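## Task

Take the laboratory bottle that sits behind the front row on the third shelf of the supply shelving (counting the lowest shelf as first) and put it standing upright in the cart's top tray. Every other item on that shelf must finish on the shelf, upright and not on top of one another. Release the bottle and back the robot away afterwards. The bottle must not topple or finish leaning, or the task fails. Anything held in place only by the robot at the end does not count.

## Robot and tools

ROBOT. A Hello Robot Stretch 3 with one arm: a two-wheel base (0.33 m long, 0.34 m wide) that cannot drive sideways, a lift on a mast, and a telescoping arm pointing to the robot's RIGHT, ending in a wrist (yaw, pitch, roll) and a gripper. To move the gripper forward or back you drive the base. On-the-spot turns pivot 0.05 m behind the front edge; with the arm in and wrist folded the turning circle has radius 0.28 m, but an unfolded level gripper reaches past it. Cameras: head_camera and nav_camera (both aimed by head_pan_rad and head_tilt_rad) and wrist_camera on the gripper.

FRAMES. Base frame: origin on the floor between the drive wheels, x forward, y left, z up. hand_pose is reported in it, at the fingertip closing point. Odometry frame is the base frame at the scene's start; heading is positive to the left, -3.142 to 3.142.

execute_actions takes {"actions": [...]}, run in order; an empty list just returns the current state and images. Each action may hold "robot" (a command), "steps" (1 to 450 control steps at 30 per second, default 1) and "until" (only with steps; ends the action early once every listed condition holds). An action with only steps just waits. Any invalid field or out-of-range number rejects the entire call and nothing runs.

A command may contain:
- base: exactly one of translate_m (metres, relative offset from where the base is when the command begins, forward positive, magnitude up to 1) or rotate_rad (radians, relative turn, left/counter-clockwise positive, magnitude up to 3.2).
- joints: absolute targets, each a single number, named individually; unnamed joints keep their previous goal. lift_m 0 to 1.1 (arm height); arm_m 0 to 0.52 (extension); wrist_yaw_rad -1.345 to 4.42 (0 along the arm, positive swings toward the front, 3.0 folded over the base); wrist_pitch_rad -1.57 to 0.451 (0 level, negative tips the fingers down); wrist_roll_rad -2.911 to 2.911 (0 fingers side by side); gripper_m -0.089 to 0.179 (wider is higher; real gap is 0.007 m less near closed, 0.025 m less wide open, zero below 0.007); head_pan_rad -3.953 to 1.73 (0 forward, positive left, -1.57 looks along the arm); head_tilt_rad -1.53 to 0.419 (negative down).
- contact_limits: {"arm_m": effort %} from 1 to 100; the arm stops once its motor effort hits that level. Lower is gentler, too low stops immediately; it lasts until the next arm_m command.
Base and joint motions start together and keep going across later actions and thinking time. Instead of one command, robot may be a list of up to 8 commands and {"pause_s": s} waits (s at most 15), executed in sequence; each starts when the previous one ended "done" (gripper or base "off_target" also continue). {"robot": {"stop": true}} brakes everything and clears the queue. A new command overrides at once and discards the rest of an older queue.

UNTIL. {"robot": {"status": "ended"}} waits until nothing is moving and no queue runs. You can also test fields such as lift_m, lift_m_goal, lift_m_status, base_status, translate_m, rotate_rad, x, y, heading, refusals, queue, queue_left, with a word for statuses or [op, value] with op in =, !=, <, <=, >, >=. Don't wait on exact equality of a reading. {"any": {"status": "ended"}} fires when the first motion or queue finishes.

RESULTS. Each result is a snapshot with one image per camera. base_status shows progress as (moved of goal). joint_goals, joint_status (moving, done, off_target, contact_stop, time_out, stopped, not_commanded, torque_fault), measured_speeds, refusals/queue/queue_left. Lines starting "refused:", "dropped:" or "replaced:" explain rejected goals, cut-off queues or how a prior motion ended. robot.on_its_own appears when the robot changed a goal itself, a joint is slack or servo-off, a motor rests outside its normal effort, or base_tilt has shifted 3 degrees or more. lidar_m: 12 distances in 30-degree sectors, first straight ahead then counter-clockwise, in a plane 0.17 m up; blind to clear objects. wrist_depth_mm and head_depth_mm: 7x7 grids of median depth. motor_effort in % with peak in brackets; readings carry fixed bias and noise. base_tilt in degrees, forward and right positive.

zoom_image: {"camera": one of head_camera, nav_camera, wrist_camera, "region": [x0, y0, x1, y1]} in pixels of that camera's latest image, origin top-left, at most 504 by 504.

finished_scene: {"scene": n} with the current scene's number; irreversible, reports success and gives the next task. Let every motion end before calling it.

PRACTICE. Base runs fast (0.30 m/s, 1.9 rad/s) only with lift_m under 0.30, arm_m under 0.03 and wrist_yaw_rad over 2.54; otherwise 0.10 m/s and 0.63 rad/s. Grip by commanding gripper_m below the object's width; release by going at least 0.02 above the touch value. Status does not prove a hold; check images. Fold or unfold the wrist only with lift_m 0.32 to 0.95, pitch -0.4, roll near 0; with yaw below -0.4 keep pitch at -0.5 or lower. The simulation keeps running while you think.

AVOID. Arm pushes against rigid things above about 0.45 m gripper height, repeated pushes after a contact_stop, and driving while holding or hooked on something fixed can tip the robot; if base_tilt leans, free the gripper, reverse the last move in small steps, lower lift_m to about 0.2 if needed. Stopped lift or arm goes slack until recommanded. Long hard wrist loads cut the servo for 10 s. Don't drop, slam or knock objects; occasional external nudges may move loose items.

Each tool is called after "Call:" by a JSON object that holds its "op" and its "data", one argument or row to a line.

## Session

Call:
{"op": "execute_actions", "data": {
  "actions": []
}}

Scene clock: 0.00 s.
robot.base_odometry: x=+0.000 y=+0.000 heading=+0.000 (m, m, rad; robot's odometry frame)
robot.turned_by_wheels: +0.000 (rad since the last result)
robot.turned_by_imu: +0.000 (rad since the last result)
robot.base_tilt: forward=+0.7 right=-0.4 (deg)
robot.lidar_m: 1.82 2.13 1.92 1.91 2.20 2.29 2.28 1.86 1.15 1.55 1.54 2.19
robot.head_depth_mm: 1886 2061 2039 2038 2020 2018 2026 / 1879 2092 2069 2065 2055 2052 2036 / 1862 2109 2083 2097 2102 2078 2067 / 1887 2138 2141 2113 2116 2109 2118 / 1902 2182 2167 2158 2155 2158 2163 / 1906 2231 1923 1923 1752 1830 1848 / 1918 2254 2224 2197 2137 2111 2021
robot.base_status: not_commanded
robot.joint_positions: lift_m=+0.524 arm_m=-0.001 wrist_yaw_rad=+2.970 wrist_pitch_rad=-0.478 wrist_roll_rad=-0.003 gripper_m=+0.037 head_pan_rad=-0.011 head_tilt_rad=-0.005
robot.joint_goals: lift_m=+0.524 arm_m=-0.001 wrist_yaw_rad=+2.970 wrist_pitch_rad=-0.478 wrist_roll_rad=-0.003 gripper_m=+0.037 head_pan_rad=-0.011 head_tilt_rad=-0.005
robot.joint_status: lift_m=not_commanded arm_m=not_commanded wrist_yaw_rad=not_commanded wrist_pitch_rad=not_commanded wrist_roll_rad=not_commanded gripper_m=not_commanded head_pan_rad=not_commanded head_tilt_rad=not_commanded
robot.measured_speeds: translate_m=+0.000 rotate_rad=+0.000 lift_m=+0.000 arm_m=+0.000 wrist_yaw_rad=+0.000 wrist_pitch_rad=+0.000 wrist_roll_rad=+0.000 head_pan_rad=+0.000 head_tilt_rad=+0.000
robot: refusals=0 queue=idle queue_left=0
robot.motor_effort: left_wheel=+0 right_wheel=+1 lift_m=+40 arm_m=+0 wrist_yaw_rad=+0 wrist_pitch_rad=+6 wrist_roll_rad=+0 gripper_m=+0 head_pan_rad=+0 head_tilt_rad=+1 (%)
robot.hand_pose: x=+0.0158 y=+0.0688 z=+0.5233 quat_wxyz=(+0.226, +0.697, +0.108, +0.671) (m; robot's base frame)
robot.wrist_depth_mm: - - - - - - - / - - - - - - - / - - - - - - - / - - - - - - - / 882 899 934 921 883 903 912 / 761 758 - 750 - 756 745 / 668 659 - 653 648 672 660
pictures: head_camera (sideways: a quarter turn clockwise sets it upright), nav_camera (sideways: a quarter turn counterclockwise sets it upright), wrist_camera
Images, in order (width x height): head_camera 896x504, nav_camera 672x504, wrist_camera 644x364.

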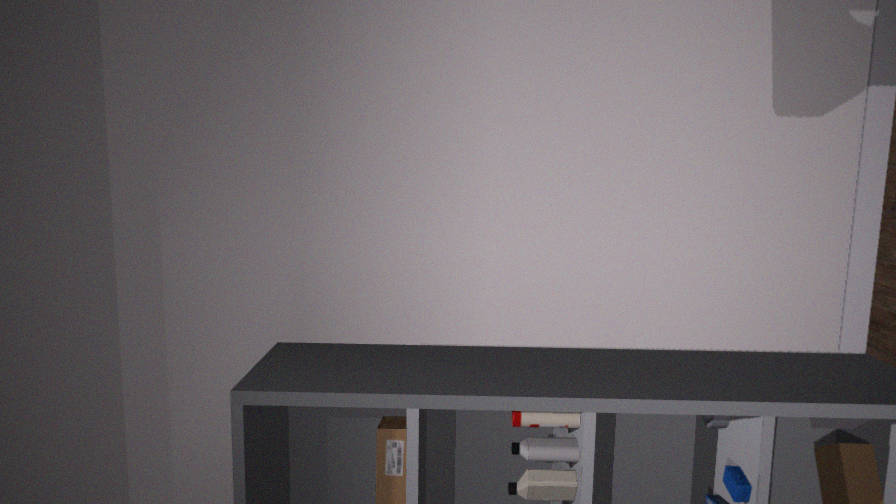

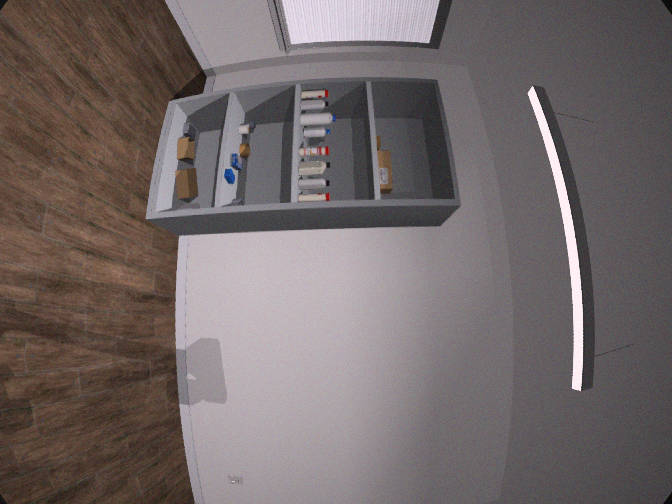

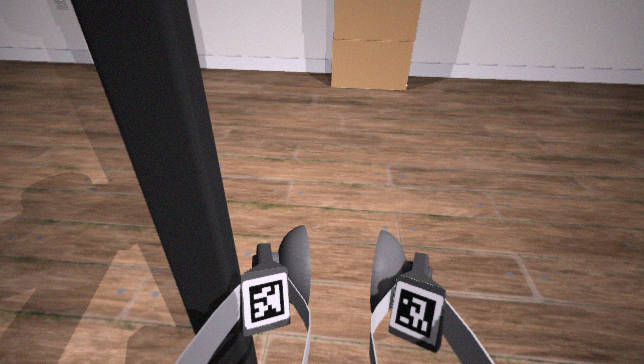

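Call:
{"op": "execute_actions", "data": {
  "actions": [
    {"robot":{"base":{"rotate_rad":0.47},"joints":{"head_pan_rad":-2.3,"head_tilt_rad":-0.5,"lift_m":0.27}},"steps":450,"until":{"robot":{"status":"ended"}}}
  ]
}}

Call:
{"op": "execute_actions", "data": {
  "actions": [
    {"robot":[{"base":{"translate_m":1.0},"joints":{"head_pan_rad":-1.57,"head_tilt_rad":-0.35}},{"base":{"translate_m":0.5}},{"base":{"rotate_rad":1.57}},{"joints":{"lift_m":0.4,"wrist_pitch_rad":-0.4}},{"joints":{"wrist_yaw_rad":0,"lift_m":0.9}}],"steps":450,"until":{"robot":{"status":"ended"}}},
    {"steps":450,"until":{"robot":{"status":"ended"}}}
  ]
}}

Scene clock: 3.40 s.
robot.base_odometry: x=+0.000 y=+0.000 heading=+0.470 (m, m, rad; robot's odometry frame)
robot.turned_by_wheels: +0.470 (rad since the last result)
robot.turned_by_imu: +0.469 (rad since the last result)
robot.base_tilt: forward=+0.6 right=-0.4 (deg)
robot.lidar_m: 2.14 1.93 1.91 2.19 2.30 2.28 1.94 1.15 1.55 1.53 2.20 1.83
robot.head_depth_mm: 1325 1444 1572 1586 1666 1604 1358 / 1324 1436 1559 1570 1637 1582 1339 / 1321 1416 1551 1547 1619 1578 1343 / 1308 1406 1546 1652 1821 1578 1335 / 1298 1407 1518 1682 1814 1611 1324 / 1291 1396 1512 1659 1807 1600 1327 / 1279 1383 1501 1636 1819 1599 1324
robot.base_status: done (rotate_rad +0.4698 of +0.4700)
robot.joint_positions: lift_m=+0.270 arm_m=-0.001 wrist_yaw_rad=+2.970 wrist_pitch_rad=-0.479 wrist_roll_rad=-0.003 gripper_m=+0.037 head_pan_rad=-2.293 head_tilt_rad=-0.494
robot.joint_goals: lift_m=+0.270 arm_m=-0.001 wrist_yaw_rad=+2.970 wrist_pitch_rad=-0.479 wrist_roll_rad=-0.003 gripper_m=+0.037 head_pan_rad=-2.300 head_tilt_rad=-0.500
robot.joint_status: lift_m=done arm_m=not_commanded wrist_yaw_rad=not_commanded wrist_pitch_rad=not_commanded wrist_roll_rad=not_commanded gripper_m=not_commanded head_pan_rad=done head_tilt_rad=done
robot.measured_speeds: translate_m=+0.000 rotate_rad=+0.000 lift_m=+0.000 arm_m=+0.000 wrist_yaw_rad=+0.000 wrist_pitch_rad=+0.000 wrist_roll_rad=+0.000 head_pan_rad=+0.000 head_tilt_rad=+0.000
robot: refusals=0 queue=done queue_left=0
robot.motor_effort: left_wheel=-3(6) right_wheel=+3(7) lift_m=+23(38) arm_m=+0(0) wrist_yaw_rad=+0(0) wrist_pitch_rad=+7(6) wrist_roll_rad=+0(0) gripper_m=+0(0) head_pan_rad=-4(48) head_tilt_rad=-3(24) (%)
robot.hand_pose: x=+0.0157 y=+0.0687 z=+0.2698 quat_wxyz=(+0.226, +0.697, +0.109, +0.671) (m; robot's base frame)
robot.wrist_depth_mm: - - - - - - - / - - - - - - - / 861 827 906 886 888 874 915 / 672 672 688 680 697 686 698 / 552 554 571 567 559 546 556 / 469 492 - 485 - 469 474 / - - - - 399 409 414
pictures: head_camera (sideways: a quarter turn clockwise sets it upright), nav_camera (sideways: a quarter turn counterclockwise sets it upright), wrist_camera
Images, in order (width x height): head_camera 896x504, nav_camera 672x504, wrist_camera 644x364.

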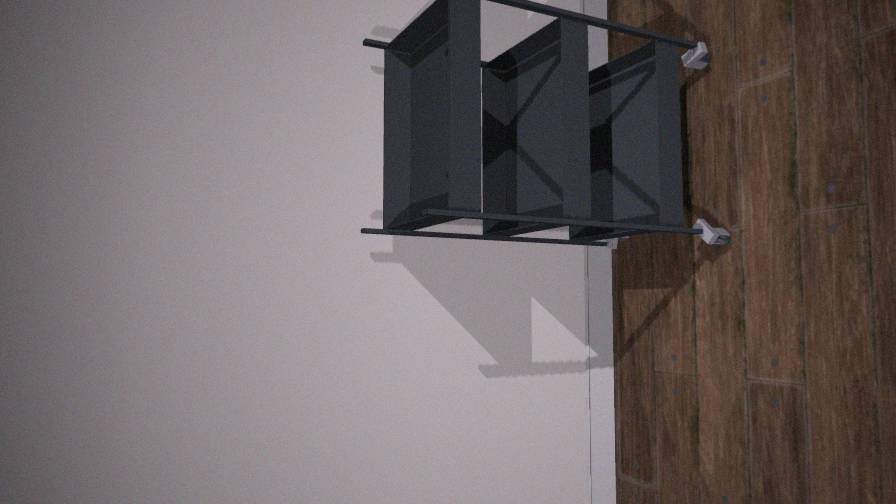

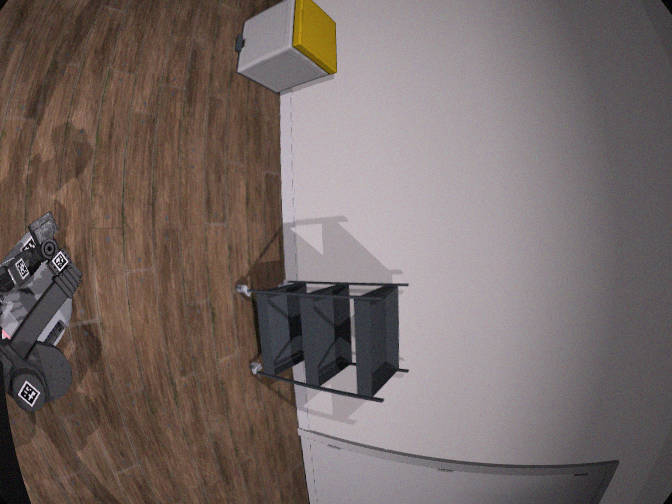

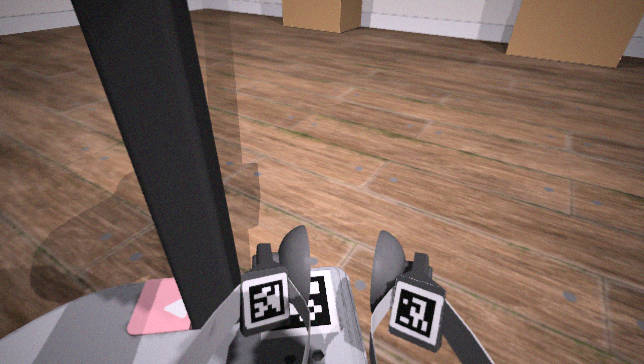

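Scene clock: 20.93 s.
robot.base_odometry: x=+1.337 y=+0.679 heading=+2.040 (m, m, rad; robot's odometry frame)
robot.turned_by_wheels: +1.570 (rad since the last result)
robot.turned_by_imu: +1.572 (rad since the last result)
robot.base_tilt: forward=+0.8 right=-0.3 (deg)
robot.lidar_m: 1.28 2.16 3.49 2.60 2.49 2.09 1.26 0.59 0.70 0.77 1.29 1.28
robot.head_depth_mm: 509 889 932 933 625 1050 891 / 517 948 969 756 623 1120 887 / 527 978 1010 632 649 1093 914 / 608 852 898 705 725 1075 935 / 662 756 774 764 886 979 936 / 631 680 724 773 833 904 984 / 1306 1375 1440 1519 1605 1675 1471
robot.base_status: done (rotate_rad +1.5698 of +1.5700)
robot.joint_positions: lift_m=+0.900 arm_m=-0.001 wrist_yaw_rad=+0.002 wrist_pitch_rad=-0.422 wrist_roll_rad=-0.003 gripper_m=+0.037 head_pan_rad=-1.577 head_tilt_rad=-0.359
robot.joint_goals: lift_m=+0.900 arm_m=-0.001 wrist_yaw_rad=+0.000 wrist_pitch_rad=-0.400 wrist_roll_rad=-0.003 gripper_m=+0.037 head_pan_rad=-1.570 head_tilt_rad=-0.350
robot.joint_status: lift_m=done arm_m=not_commanded wrist_yaw_rad=done wrist_pitch_rad=done wrist_roll_rad=not_commanded gripper_m=not_commanded head_pan_rad=done head_tilt_rad=done
robot.measured_speeds: translate_m=+0.000 rotate_rad=+0.000 lift_m=+0.000 arm_m=+0.000 wrist_yaw_rad=+0.000 wrist_pitch_rad=+0.000 wrist_roll_rad=+0.000 head_pan_rad=+0.000 head_tilt_rad=+0.000
robot: refusals=0 queue=done queue_left=0
robot.motor_effort: left_wheel=-2(8) right_wheel=+3(9) lift_m=+54(55) arm_m=+0(0) wrist_yaw_rad=-1(1) wrist_pitch_rad=+10(12) wrist_roll_rad=+0(0) gripper_m=+0(0) head_pan_rad=+3(45) head_tilt_rad=+4(17) (%)
robot.hand_pose: x=-0.0212 y=-0.3683 z=+0.9112 quat_wxyz=(+0.693, +0.149, -0.690, -0.148) (m; robot's base frame)
robot.wrist_depth_mm: 820 936 487 385 325 375 387 / 835 - 549 598 741 274 232 / 855 - - 677 799 688 586 / 925 - - 748 844 715 627 / - - - 743 742 704 650 / - - - 609 - 616 624 / - - - 916 511 502 531
pictures: head_camera (sideways: a quarter turn clockwise sets it upright), nav_camera (sideways: a quarter turn counterclockwise sets it upright), wrist_camera
Images, in order (width x height): head_camera 896x504, nav_camera 672x504, wrist_camera 644x364.

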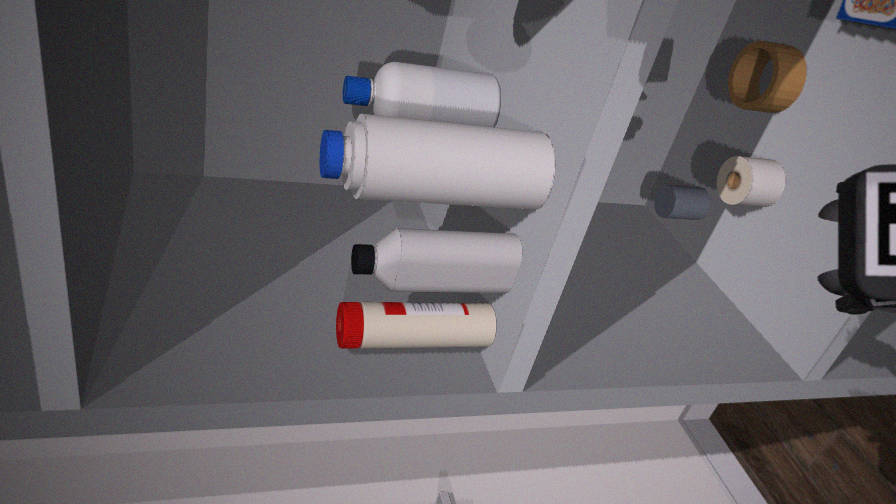

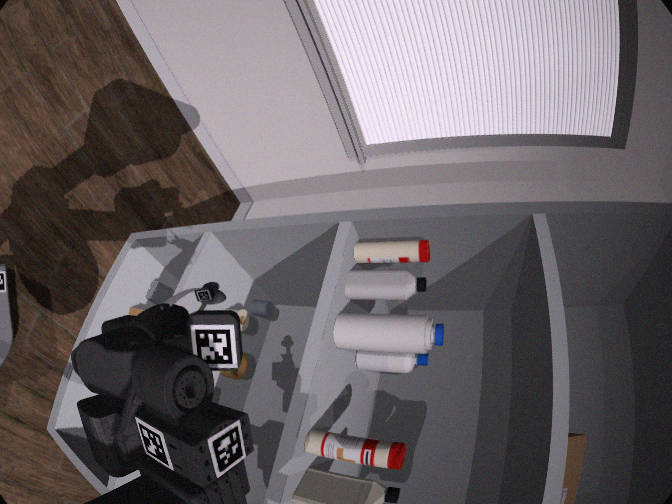

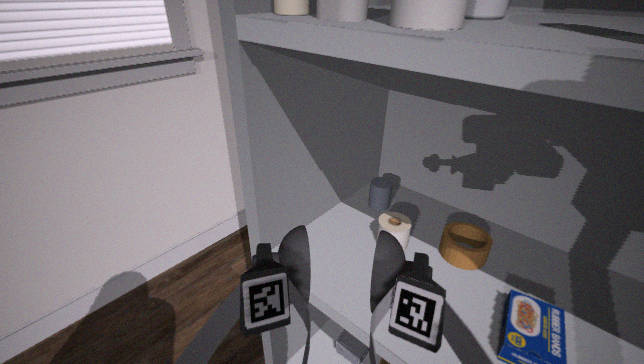

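Call:
{"op": "execute_actions", "data": {
  "actions": [
    {"robot":[{"joints":{"wrist_yaw_rad":0.6,"lift_m":1.1,"wrist_pitch_rad":-0.2}},{"base":{"rotate_rad":-0.61}},{"base":{"translate_m":0.07},"joints":{"wrist_pitch_rad":-0.2,"gripper_m":0.05}},{"joints":{"arm_m":0.2,"head_pan_rad":-1.3}}],"steps":450,"until":{"robot":{"status":"ended"}}}
  ]
}}

Scene clock: 30.03 s.
robot.base_odometry: x=+1.347 y=+0.748 heading=+1.430 (m, m, rad; robot's odometry frame)
robot.turned_by_wheels: -0.610 (rad since the last result)
robot.turned_by_imu: -0.606 (rad since the last result)
robot.base_tilt: forward=+0.7 right=-0.3 (deg)
robot.lidar_m: 1.21 1.23 1.37 3.51 3.42 2.54 2.16 1.36 0.63 0.70 0.73 1.23
robot.head_depth_mm: 508 831 - - 560 1044 898 / 517 857 - - 569 1064 867 / 525 879 939 881 617 1094 884 / 534 907 949 773 613 1105 882 / 543 934 954 597 619 1085 878 / 555 933 973 651 657 1066 875 / 564 783 805 650 669 925 872
robot.base_status: done (translate_m +0.0700 of +0.0700)
robot.joint_positions: lift_m=+1.100 arm_m=+0.200 wrist_yaw_rad=+0.599 wrist_pitch_rad=-0.224 wrist_roll_rad=-0.003 gripper_m=+0.050 head_pan_rad=-1.307 head_tilt_rad=-0.359
robot.joint_goals: lift_m=+1.100 arm_m=+0.200 wrist_yaw_rad=+0.600 wrist_pitch_rad=-0.200 wrist_roll_rad=-0.003 gripper_m=+0.050 head_pan_rad=-1.300 head_tilt_rad=-0.350
robot.joint_status: lift_m=done arm_m=done wrist_yaw_rad=done wrist_pitch_rad=done wrist_roll_rad=not_commanded gripper_m=done head_pan_rad=done head_tilt_rad=done
robot.measured_speeds: translate_m=+0.000 rotate_rad=+0.000 lift_m=+0.000 arm_m=+0.000 wrist_yaw_rad=+0.000 wrist_pitch_rad=+0.000 wrist_roll_rad=+0.000 head_pan_rad=+0.000 head_tilt_rad=+0.000
robot: refusals=0 queue=done queue_left=0
robot.motor_effort: left_wheel=+2(6) right_wheel=-2(5) lift_m=+54(57) arm_m=+3(3) wrist_yaw_rad=+0(1) wrist_pitch_rad=+11(11) wrist_roll_rad=+0(0) gripper_m=+0(64) head_pan_rad=+4(27) head_tilt_rad=+5(3) (%)
robot.hand_pose: x=+0.1165 y=-0.5465 z=+1.1577 quat_wxyz=(+0.696, +0.283, -0.646, +0.132) (m; robot's base frame)
robot.wrist_depth_mm: 336 375 463 587 537 446 396 / 359 393 487 613 536 462 403 / 783 386 478 649 557 483 412 / 849 389 239 251 563 507 425 / 898 401 314 325 491 491 436 / 930 402 348 374 - 418 421 / - 457 295 310 320 341 340
pictures: head_camera (sideways: a quarter turn clockwise sets it upright), nav_camera (sideways: a quarter turn counterclockwise sets it upright), wrist_camera
Images, in order (width x height): head_camera 896x504, nav_camera 672x504, wrist_camera 644x364.

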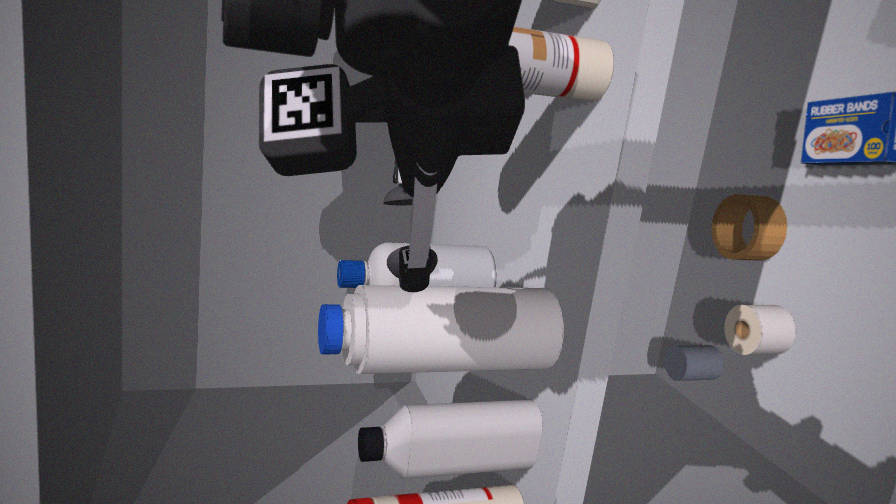

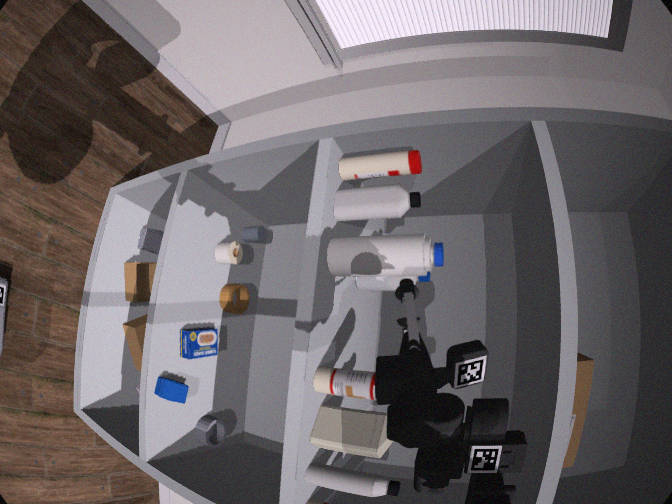

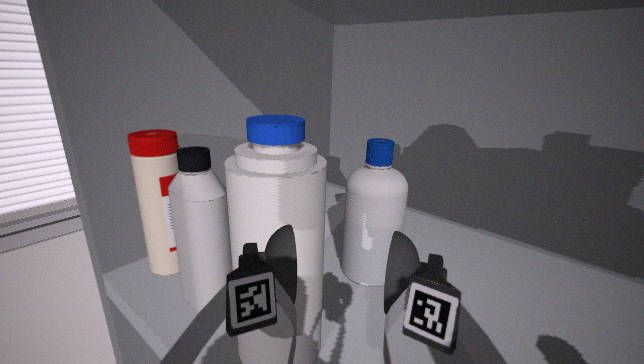

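Call:
{"op": "execute_actions", "data": {
  "actions": [
    {"robot":[{"joints":{"arm_m":0.1,"wrist_pitch_rad":0.03}},{"base":{"translate_m":0.087},"joints":{"wrist_yaw_rad":0.15}},{"joints":{"arm_m":0.41}},{"joints":{"wrist_yaw_rad":0.6,"gripper_m":0.065}},{"joints":{"wrist_pitch_rad":-0.08}}],"steps":450,"until":{"robot":{"status":"ended"}}}
  ]
}}

Scene clock: 39.17 s.
robot.base_odometry: x=+1.360 y=+0.835 heading=+1.430 (m, m, rad; robot's odometry frame)
robot.turned_by_wheels: +0.000 (rad since the last result)
robot.turned_by_imu: +0.002 (rad since the last result)
robot.base_tilt: forward=+0.7 right=-0.3 (deg)
robot.lidar_m: 1.12 1.16 1.24 3.50 3.54 2.60 2.24 1.36 0.68 0.69 0.67 1.15
robot.head_depth_mm: 509 835 - 901 626 1044 870 / 518 859 - 940 621 1072 891 / 526 884 923 754 614 1103 885 / 534 911 949 577 602 1105 880 / 545 922 982 629 640 1046 877 / 555 771 801 654 646 945 874 / 565 641 650 651 669 760 799
robot.base_status: done (translate_m +0.0870 of +0.0870)
robot.joint_positions: lift_m=+1.100 arm_m=+0.410 wrist_yaw_rad=+0.598 wrist_pitch_rad=-0.096 wrist_roll_rad=-0.003 gripper_m=+0.065 head_pan_rad=-1.307 head_tilt_rad=-0.359
robot.joint_goals: lift_m=+1.100 arm_m=+0.410 wrist_yaw_rad=+0.600 wrist_pitch_rad=-0.080 wrist_roll_rad=-0.003 gripper_m=+0.065 head_pan_rad=-1.300 head_tilt_rad=-0.350
robot.joint_status: lift_m=done arm_m=done wrist_yaw_rad=done wrist_pitch_rad=done wrist_roll_rad=not_commanded gripper_m=done head_pan_rad=done head_tilt_rad=done
robot.measured_speeds: translate_m=+0.000 rotate_rad=+0.000 lift_m=+0.000 arm_m=+0.000 wrist_yaw_rad=+0.000 wrist_pitch_rad=+0.000 wrist_roll_rad=+0.000 head_pan_rad=+0.000 head_tilt_rad=+0.000
robot: refusals=0 queue=done queue_left=0
robot.motor_effort: left_wheel=+2(6) right_wheel=-1(2) lift_m=+54(54) arm_m=+3(9) wrist_yaw_rad=+1(1) wrist_pitch_rad=+8(12) wrist_roll_rad=+0(0) gripper_m=+0(67) head_pan_rad=+4(3) head_tilt_rad=+3(3) (%)
robot.hand_pose: x=+0.1209 y=-0.7636 z=+1.1897 quat_wxyz=(+0.686, +0.240, -0.663, +0.176) (m; robot's base frame)
robot.wrist_depth_mm: 257 296 365 412 343 288 252 / 263 303 379 420 346 295 255 / 267 313 387 437 360 304 260 / 274 319 403 447 364 306 266 / 280 325 399 462 375 312 269 / 284 334 - 449 410 318 274 / 286 338 376 169 385 314 281
pictures: head_camera (sideways: a quarter turn clockwise sets it upright), nav_camera (sideways: a quarter turn counterclockwise sets it upright), wrist_camera
Images, in order (width x height): head_camera 896x504, nav_camera 672x504, wrist_camera 644x364.

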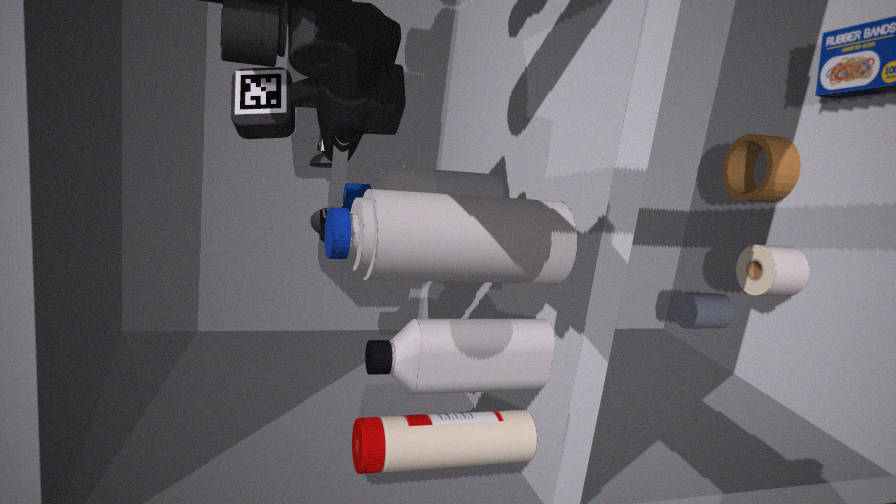

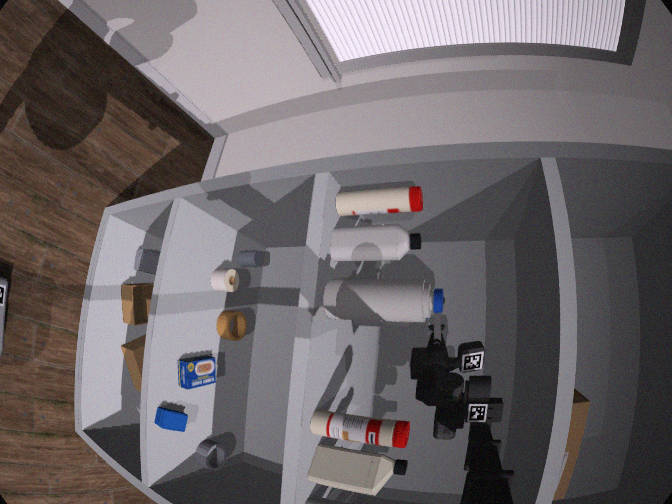

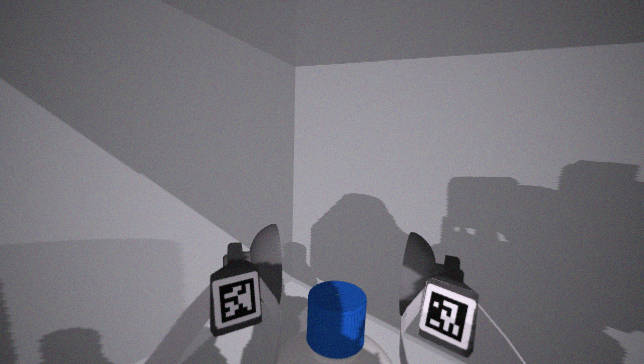

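Call:
{"op": "execute_actions", "data": {
  "actions": [
    {"robot":[{"base":{"translate_m":0.012},"joints":{"arm_m":0.425,"lift_m":1.068,"gripper_m":0.045}}],"steps":450,"until":{"robot":{"status":"ended"}}}
  ]
}}

Scene clock: 41.43 s.
robot.base_odometry: x=+1.361 y=+0.846 heading=+1.430 (m, m, rad; robot's odometry frame)
robot.turned_by_wheels: +0.000 (rad since the last result)
robot.turned_by_imu: +0.000 (rad since the last result)
robot.base_tilt: forward=+0.7 right=-0.3 (deg)
robot.lidar_m: 1.11 1.15 1.22 3.49 3.56 2.62 2.25 1.36 0.69 0.68 0.66 1.13
robot.head_depth_mm: 510 842 - 901 628 1043 845 / 518 862 - 893 624 1072 892 / 525 890 927 723 601 1101 887 / 533 912 955 580 601 1107 879 / 544 917 967 622 637 1055 881 / 554 750 783 651 661 915 872 / 563 622 637 644 667 734 786
robot.base_status: done (translate_m +0.0120 of +0.0120)
robot.joint_positions: lift_m=+1.068 arm_m=+0.425 wrist_yaw_rad=+0.599 wrist_pitch_rad=-0.097 wrist_roll_rad=-0.003 gripper_m=+0.045 head_pan_rad=-1.307 head_tilt_rad=-0.359
robot.joint_goals: lift_m=+1.068 arm_m=+0.425 wrist_yaw_rad=+0.600 wrist_pitch_rad=-0.080 wrist_roll_rad=-0.003 gripper_m=+0.045 head_pan_rad=-1.300 head_tilt_rad=-0.350
robot.joint_status: lift_m=done arm_m=done wrist_yaw_rad=done wrist_pitch_rad=done wrist_roll_rad=not_commanded gripper_m=done head_pan_rad=done head_tilt_rad=done
robot.measured_speeds: translate_m=+0.000 rotate_rad=+0.000 lift_m=+0.000 arm_m=+0.000 wrist_yaw_rad=+0.000 wrist_pitch_rad=+0.000 wrist_roll_rad=+0.000 head_pan_rad=+0.000 head_tilt_rad=+0.000
robot: refusals=0 queue=done queue_left=0
robot.motor_effort: left_wheel=+2(5) right_wheel=-1(4) lift_m=+23(55) arm_m=+3(6) wrist_yaw_rad=+1(1) wrist_pitch_rad=+8(7) wrist_roll_rad=+0(0) gripper_m=+0(79) head_pan_rad=+3(4) head_tilt_rad=+3(4) (%)
robot.hand_pose: x=+0.1210 y=-0.7784 z=+1.1584 quat_wxyz=(+0.686, +0.241, -0.663, +0.176) (m; robot's base frame)
robot.wrist_depth_mm: 247 287 353 396 329 278 243 / 250 294 358 404 337 284 246 / 258 300 370 416 339 285 250 / 262 309 381 435 351 295 255 / 267 315 389 427 350 300 259 / 274 325 381 139 149 306 262 / 283 320 335 141 152 306 268
pictures: head_camera (sideways: a quarter turn clockwise sets it upright), nav_camera (sideways: a quarter turn counterclockwise sets it upright), wrist_camera
Images, in order (width x height): head_camera 896x504, nav_camera 672x504, wrist_camera 644x364.

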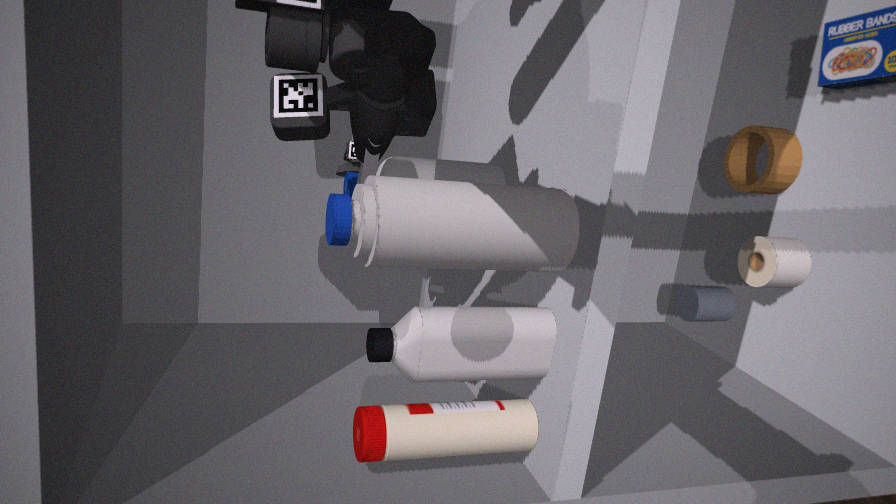

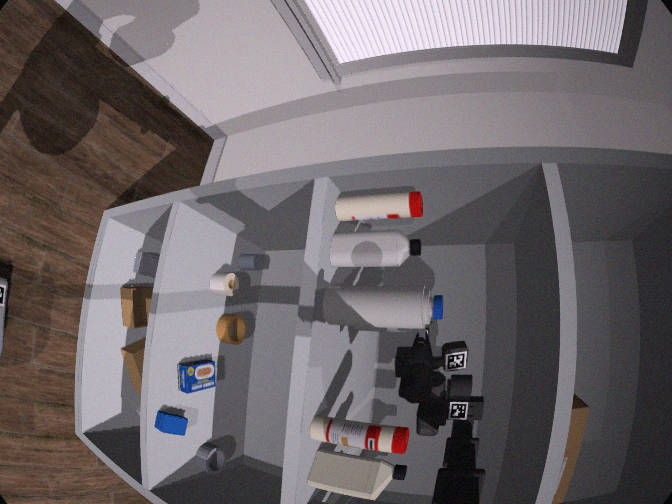

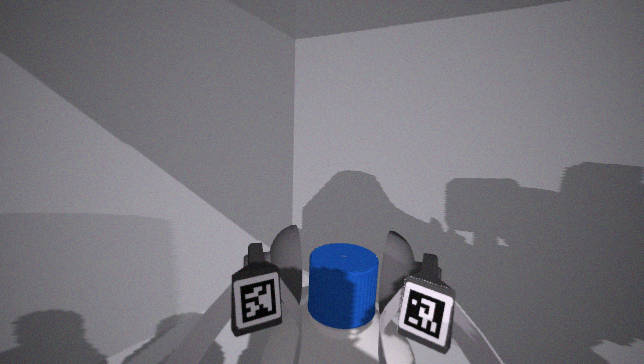

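Call:
{"op": "execute_actions", "data": {
  "actions": [
    {"robot":[{"joints":{"lift_m":1.063}},{"joints":{"gripper_m":-0.035}},{"joints":{"lift_m":1.1}},{"joints":{"wrist_yaw_rad":0.35}},{"joints":{"wrist_yaw_rad":0.08,"arm_m":0.36,"head_pan_rad":-1.5}}],"steps":450,"until":{"robot":{"status":"ended"}}}
  ]
}}

Scene clock: 46.70 s.
robot.base_odometry: x=+1.361 y=+0.846 heading=+1.430 (m, m, rad; robot's odometry frame)
robot.turned_by_wheels: +0.000 (rad since the last result)
robot.turned_by_imu: +0.001 (rad since the last result)
robot.base_tilt: forward=+0.8 right=-0.3 (deg)
robot.lidar_m: 1.11 1.15 1.22 3.51 3.58 2.62 2.26 1.36 0.69 0.68 0.66 1.13
robot.head_depth_mm: 509 841 907 555 577 1081 896 / 517 849 - 828 576 1081 868 / 527 862 - 800 618 1099 859 / 536 874 929 815 612 1104 880 / 544 889 930 579 589 1104 878 / 554 896 941 586 603 1063 880 / 565 887 929 591 608 1011 873
robot.base_status: done (translate_m +0.0120 of +0.0120)
robot.joint_positions: lift_m=+1.099 arm_m=+0.360 wrist_yaw_rad=+0.081 wrist_pitch_rad=-0.136 wrist_roll_rad=-0.003 gripper_m=-0.024 head_pan_rad=-1.493 head_tilt_rad=-0.359
robot.joint_goals: lift_m=+1.100 arm_m=+0.360 wrist_yaw_rad=+0.080 wrist_pitch_rad=-0.080 wrist_roll_rad=-0.003 gripper_m=-0.025 head_pan_rad=-1.500 head_tilt_rad=-0.350
robot.joint_status: lift_m=done arm_m=done wrist_yaw_rad=done wrist_pitch_rad=done wrist_roll_rad=not_commanded gripper_m=done head_pan_rad=done head_tilt_rad=done
robot.measured_speeds: translate_m=+0.000 rotate_rad=+0.000 lift_m=+0.000 arm_m=+0.000 wrist_yaw_rad=+0.000 wrist_pitch_rad=+0.000 wrist_roll_rad=+0.000 head_pan_rad=+0.000 head_tilt_rad=+0.000
robot: refusals=0 queue=done queue_left=0
robot.on_its_own: gripper_m is held at -0.025, not at your -0.035, by its stall guard, which is not easing now
robot.motor_effort: left_wheel=+2(2) right_wheel=-1(2) lift_m=+58(58) arm_m=-2(5) wrist_yaw_rad=-1(3) wrist_pitch_rad=+26(28) wrist_roll_rad=+0(0) gripper_m=-23(99) head_pan_rad=-4(21) head_tilt_rad=+4(4) (%)
robot.hand_pose: x=-0.0012 y=-0.7551 z=+1.1794 quat_wxyz=(+0.708, +0.077, -0.702, -0.020) (m; robot's base frame)
robot.wrist_depth_mm: 367 376 360 346 327 311 302 / 377 394 376 360 342 330 313 / 381 413 387 369 355 337 321 / 386 429 405 383 364 352 335 / 389 448 425 398 378 368 344 / 399 447 447 132 382 379 361 / 352 358 350 135 144 383 370
pictures: head_camera (sideways: a quarter turn clockwise sets it upright), nav_camera (sideways: a quarter turn counterclockwise sets it upright), wrist_camera
Images, in order (width x height): head_camera 896x504, nav_camera 672x504, wrist_camera 644x364.

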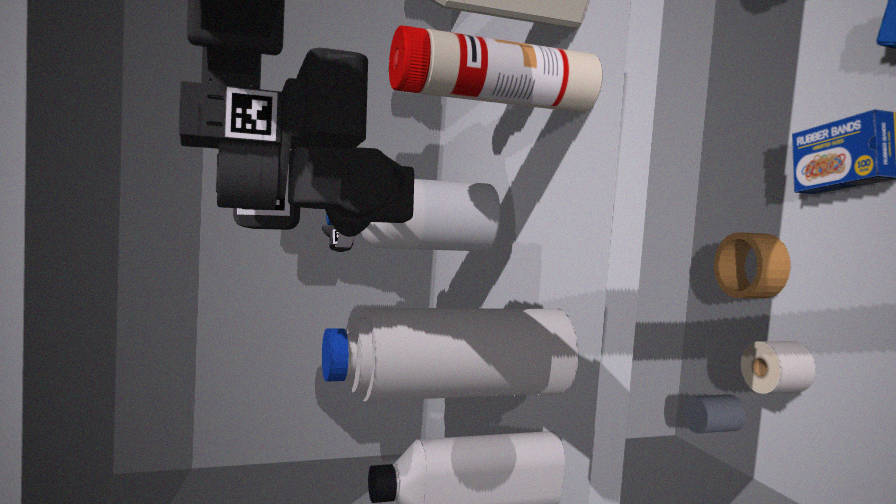

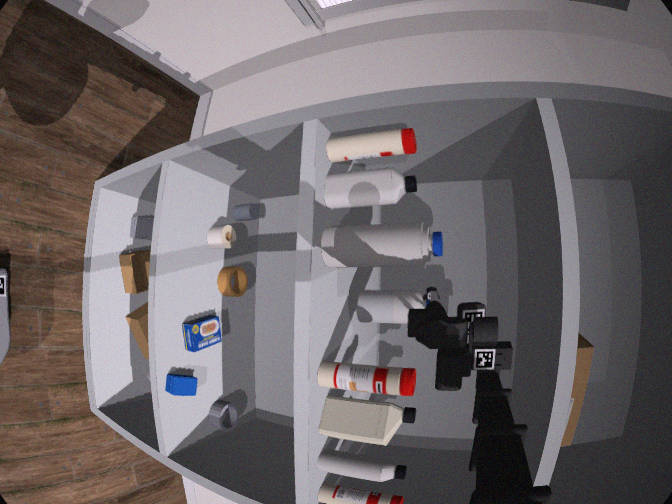

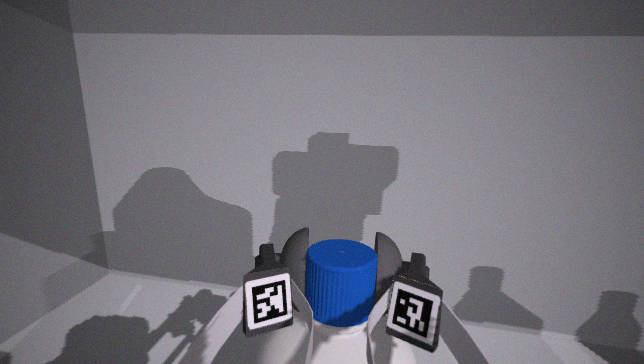

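Call:
{"op": "execute_actions", "data": {
  "actions": [
    {"robot":[{"joints":{"arm_m":0}},{"base":{"rotate_rad":-0.79}},{"base":{"translate_m":-1},"joints":{"lift_m":0.93,"head_tilt_rad":-0.8,"head_pan_rad":-1.57}},{"base":{"translate_m":-1}},{"base":{"translate_m":-0.29}},{"base":{"rotate_rad":-0.78}},{"joints":{"arm_m":0.3}}],"steps":450,"until":{"robot":{"status":"ended"}}},
    {"steps":450,"until":{"robot":{"status":"ended"}}},
    {"steps":450,"until":{"robot":{"status":"ended"}}}
  ]
}}

Scene clock: 84.63 s.
robot.base_odometry: x=-0.476 y=-0.521 heading=-0.140 (m, m, rad; robot's odometry frame)
robot.turned_by_wheels: -1.570 (rad since the last result)
robot.turned_by_imu: -1.563 (rad since the last result)
robot.base_tilt: forward=+0.7 right=-0.4 (deg)
robot.lidar_m: 2.54 2.42 2.57 2.53 2.67 1.96 1.92 1.25 0.55 0.54 0.56 1.44
robot.head_depth_mm: 795 865 - 859 1455 1334 1164 / 797 - 1020 904 1028 1197 1168 / 799 - 1002 896 1019 1216 1158 / 806 - 1005 891 1035 1202 1156 / 810 910 999 884 1032 1230 1147 / 819 925 1048 885 1052 1277 1149 / 820 935 1083 1285 1464 1290 1145
robot.base_status: done (rotate_rad -0.7799 of -0.7800)
robot.joint_positions: lift_m=+0.930 arm_m=+0.300 wrist_yaw_rad=+0.080 wrist_pitch_rad=-0.137 wrist_roll_rad=-0.003 gripper_m=-0.024 head_pan_rad=-1.563 head_tilt_rad=-0.790
robot.joint_goals: lift_m=+0.930 arm_m=+0.300 wrist_yaw_rad=+0.080 wrist_pitch_rad=-0.080 wrist_roll_rad=-0.003 gripper_m=-0.025 head_pan_rad=-1.570 head_tilt_rad=-0.800
robot.joint_status: lift_m=done arm_m=done wrist_yaw_rad=done wrist_pitch_rad=done wrist_roll_rad=not_commanded gripper_m=done head_pan_rad=done head_tilt_rad=done
robot.measured_speeds: translate_m=+0.000 rotate_rad=+0.000 lift_m=+0.000 arm_m=+0.000 wrist_yaw_rad=+0.000 wrist_pitch_rad=+0.000 wrist_roll_rad=+0.000 head_pan_rad=+0.000 head_tilt_rad=+0.000
robot: refusals=0 queue=done queue_left=0
robot.on_its_own: gripper_m is held at -0.025, not at your -0.035, by its stall guard, which is not easing now
robot.motor_effort: left_wheel=+2(6) right_wheel=-1(7) lift_m=+27(55) arm_m=+3(9) wrist_yaw_rad=+0(1) wrist_pitch_rad=+27(26) wrist_roll_rad=+0(0) gripper_m=-23(23) head_pan_rad=-4(13) head_tilt_rad=-4(25) (%)
robot.hand_pose: x=-0.0015 y=-0.6944 z=+1.0102 quat_wxyz=(+0.708, +0.077, -0.702, -0.020) (m; robot's base frame)
robot.wrist_depth_mm: 423 407 386 364 349 330 316 / 448 428 402 374 365 343 327 / 469 440 414 394 374 361 342 / 497 462 434 412 387 369 356 / 512 486 454 421 398 384 361 / 544 506 479 132 405 399 379 / 573 535 495 135 145 411 392
pictures: head_camera (sideways: a quarter turn clockwise sets it upright), nav_camera (sideways: a quarter turn counterclockwise sets it upright), wrist_camera
Images, in order (width x height): head_camera 896x504, nav_camera 672x504, wrist_camera 644x364.

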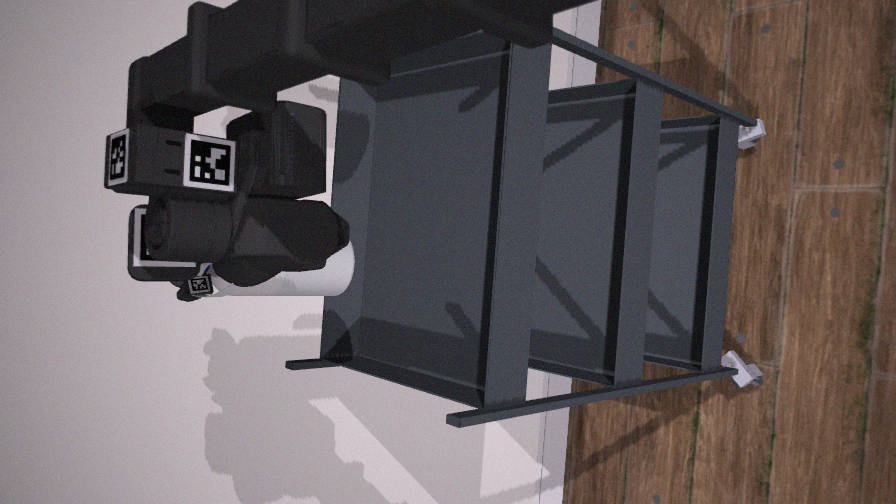

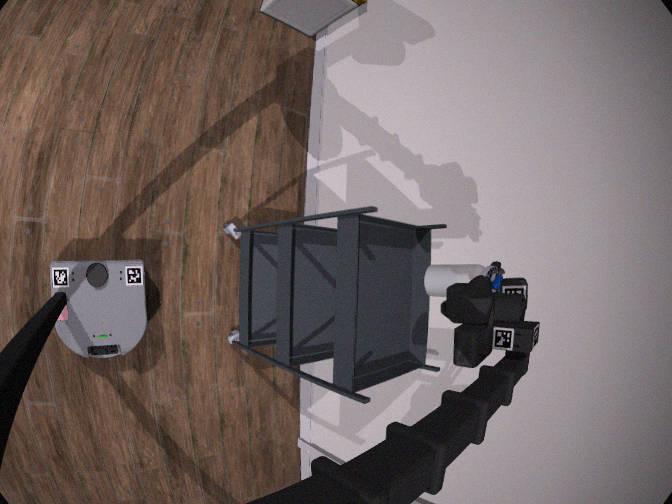

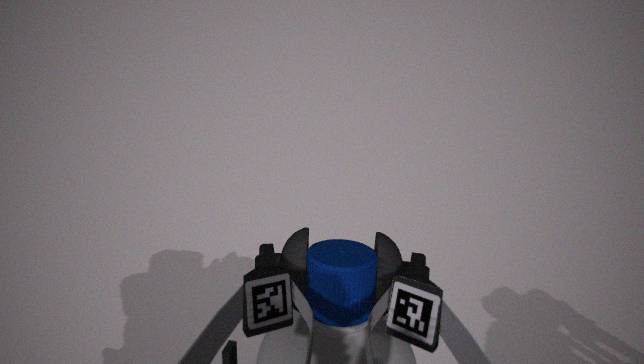

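Call:
{"op": "execute_actions", "data": {
  "actions": [
    {"robot":[{"joints":{"lift_m":0.775}},{"joints":{"lift_m":0.76}},{"joints":{"lift_m":0.745}},{"joints":{"lift_m":0.73}},{"joints":{"lift_m":0.715}},{"joints":{"lift_m":0.70}},{"joints":{"lift_m":0.685}},{"joints":{"lift_m":0.67}}],"steps":300,"until":{"robot":{"wrist_pitch_rad":[">",-0.115]}}},
    {"robot":{"stop":true},"steps":10},
    {"robot":[{"joints":{"gripper_m":0.1}},{"joints":{"arm_m":0}}],"steps":450,"until":{"robot":{"status":"ended"}}}
  ]
}}

Scene clock: 94.03 s.
robot.base_odometry: x=-0.476 y=-0.521 heading=-0.140 (m, m, rad; robot's odometry frame)
robot.turned_by_wheels: +0.000 (rad since the last result)
robot.turned_by_imu: +0.002 (rad since the last result)
robot.base_tilt: forward=+0.7 right=-0.4 (deg)
robot.lidar_m: 2.55 2.42 2.58 2.53 2.67 1.96 1.92 1.25 0.55 0.54 0.56 1.44
robot.head_depth_mm: 795 893 1013 929 1437 1335 - / 801 906 998 905 1023 1199 - / 804 907 1003 899 1018 1184 - / 808 918 1005 831 1035 - - / 813 927 1013 862 1010 1232 1146 / 820 926 1050 881 1058 1278 1142 / 822 930 1078 1278 1461 1299 1138
robot.base_status: done (rotate_rad -0.7799 of -0.7800)
robot.joint_positions: lift_m=+0.735 arm_m=+0.000 wrist_yaw_rad=+0.080 wrist_pitch_rad=-0.097 wrist_roll_rad=-0.003 gripper_m=+0.100 head_pan_rad=-1.563 head_tilt_rad=-0.790
robot.joint_goals: lift_m=+0.734 arm_m=+0.000 wrist_yaw_rad=+0.080 wrist_pitch_rad=-0.080 wrist_roll_rad=-0.003 gripper_m=+0.100 head_pan_rad=-1.570 head_tilt_rad=-0.800
robot.joint_status: lift_m=stopped arm_m=done wrist_yaw_rad=done wrist_pitch_rad=done wrist_roll_rad=not_commanded gripper_m=done head_pan_rad=done head_tilt_rad=done
robot.measured_speeds: translate_m=+0.000 rotate_rad=+0.000 lift_m=+0.000 arm_m=+0.000 wrist_yaw_rad=+0.000 wrist_pitch_rad=+0.000 wrist_roll_rad=+0.000 head_pan_rad=+0.000 head_tilt_rad=+0.000
robot: refusals=0 queue=done queue_left=0
robot.motor_effort: left_wheel=+2(2) right_wheel=-1(2) lift_m=+22(25) arm_m=-3(2) wrist_yaw_rad=+0(0) wrist_pitch_rad=+8(27) wrist_roll_rad=+0(0) gripper_m=+0(94) head_pan_rad=-4(5) head_tilt_rad=-3(4) (%)
robot.hand_pose: x=-0.0013 y=-0.3972 z=+0.8244 quat_wxyz=(+0.708, +0.063, -0.703, -0.006) (m; robot's base frame)
robot.wrist_depth_mm: 764 711 668 649 618 589 545 / 757 741 687 654 635 602 573 / 798 764 731 676 638 628 588 / 844 785 748 642 668 628 611 / 891 805 644 529 598 581 630 / 896 853 336 329 447 468 407 / - 936 367 336 313 - 285
pictures: head_camera (sideways: a quarter turn clockwise sets it upright), nav_camera (sideways: a quarter turn counterclockwise sets it upright), wrist_camera
Images, in order (width x height): head_camera 896x504, nav_camera 672x504, wrist_camera 644x364.

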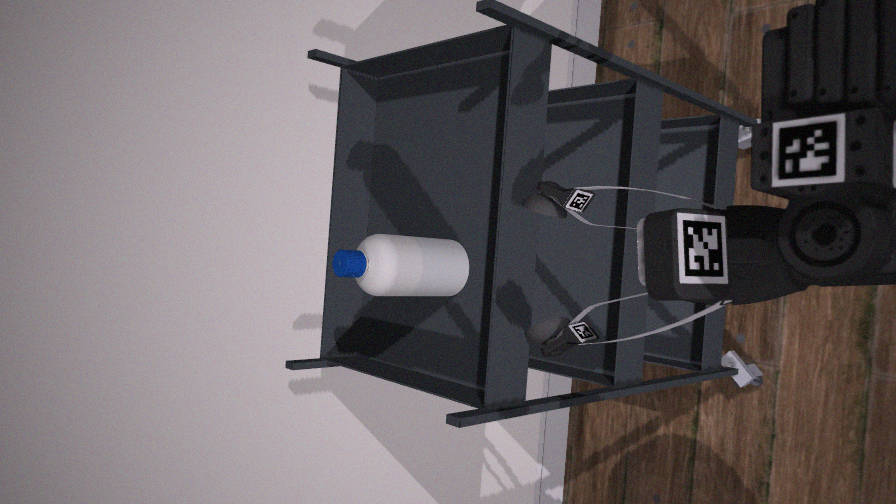

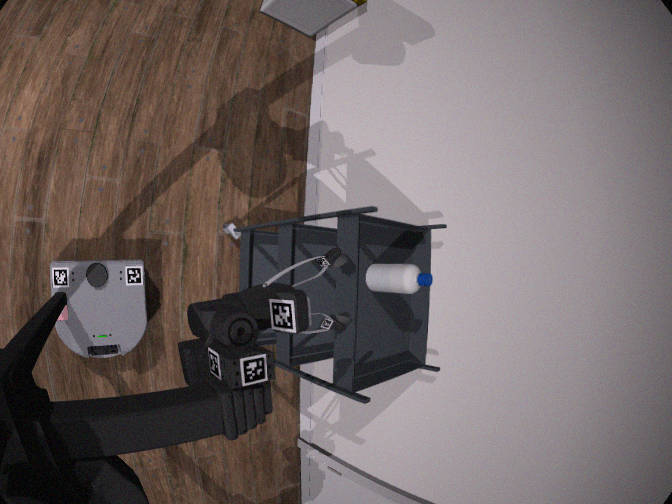

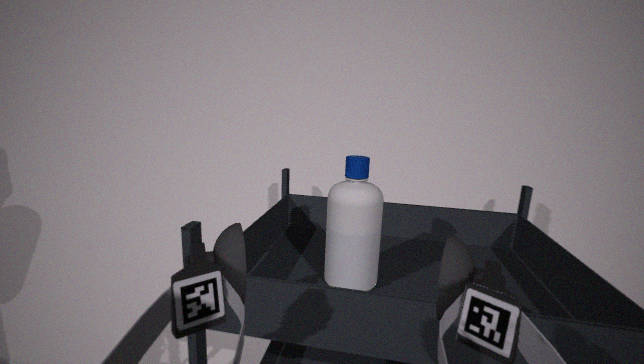

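Call:
{"op": "finished_scene", "data": {
  "scene": 2
}}

The scene is finished: the task was done.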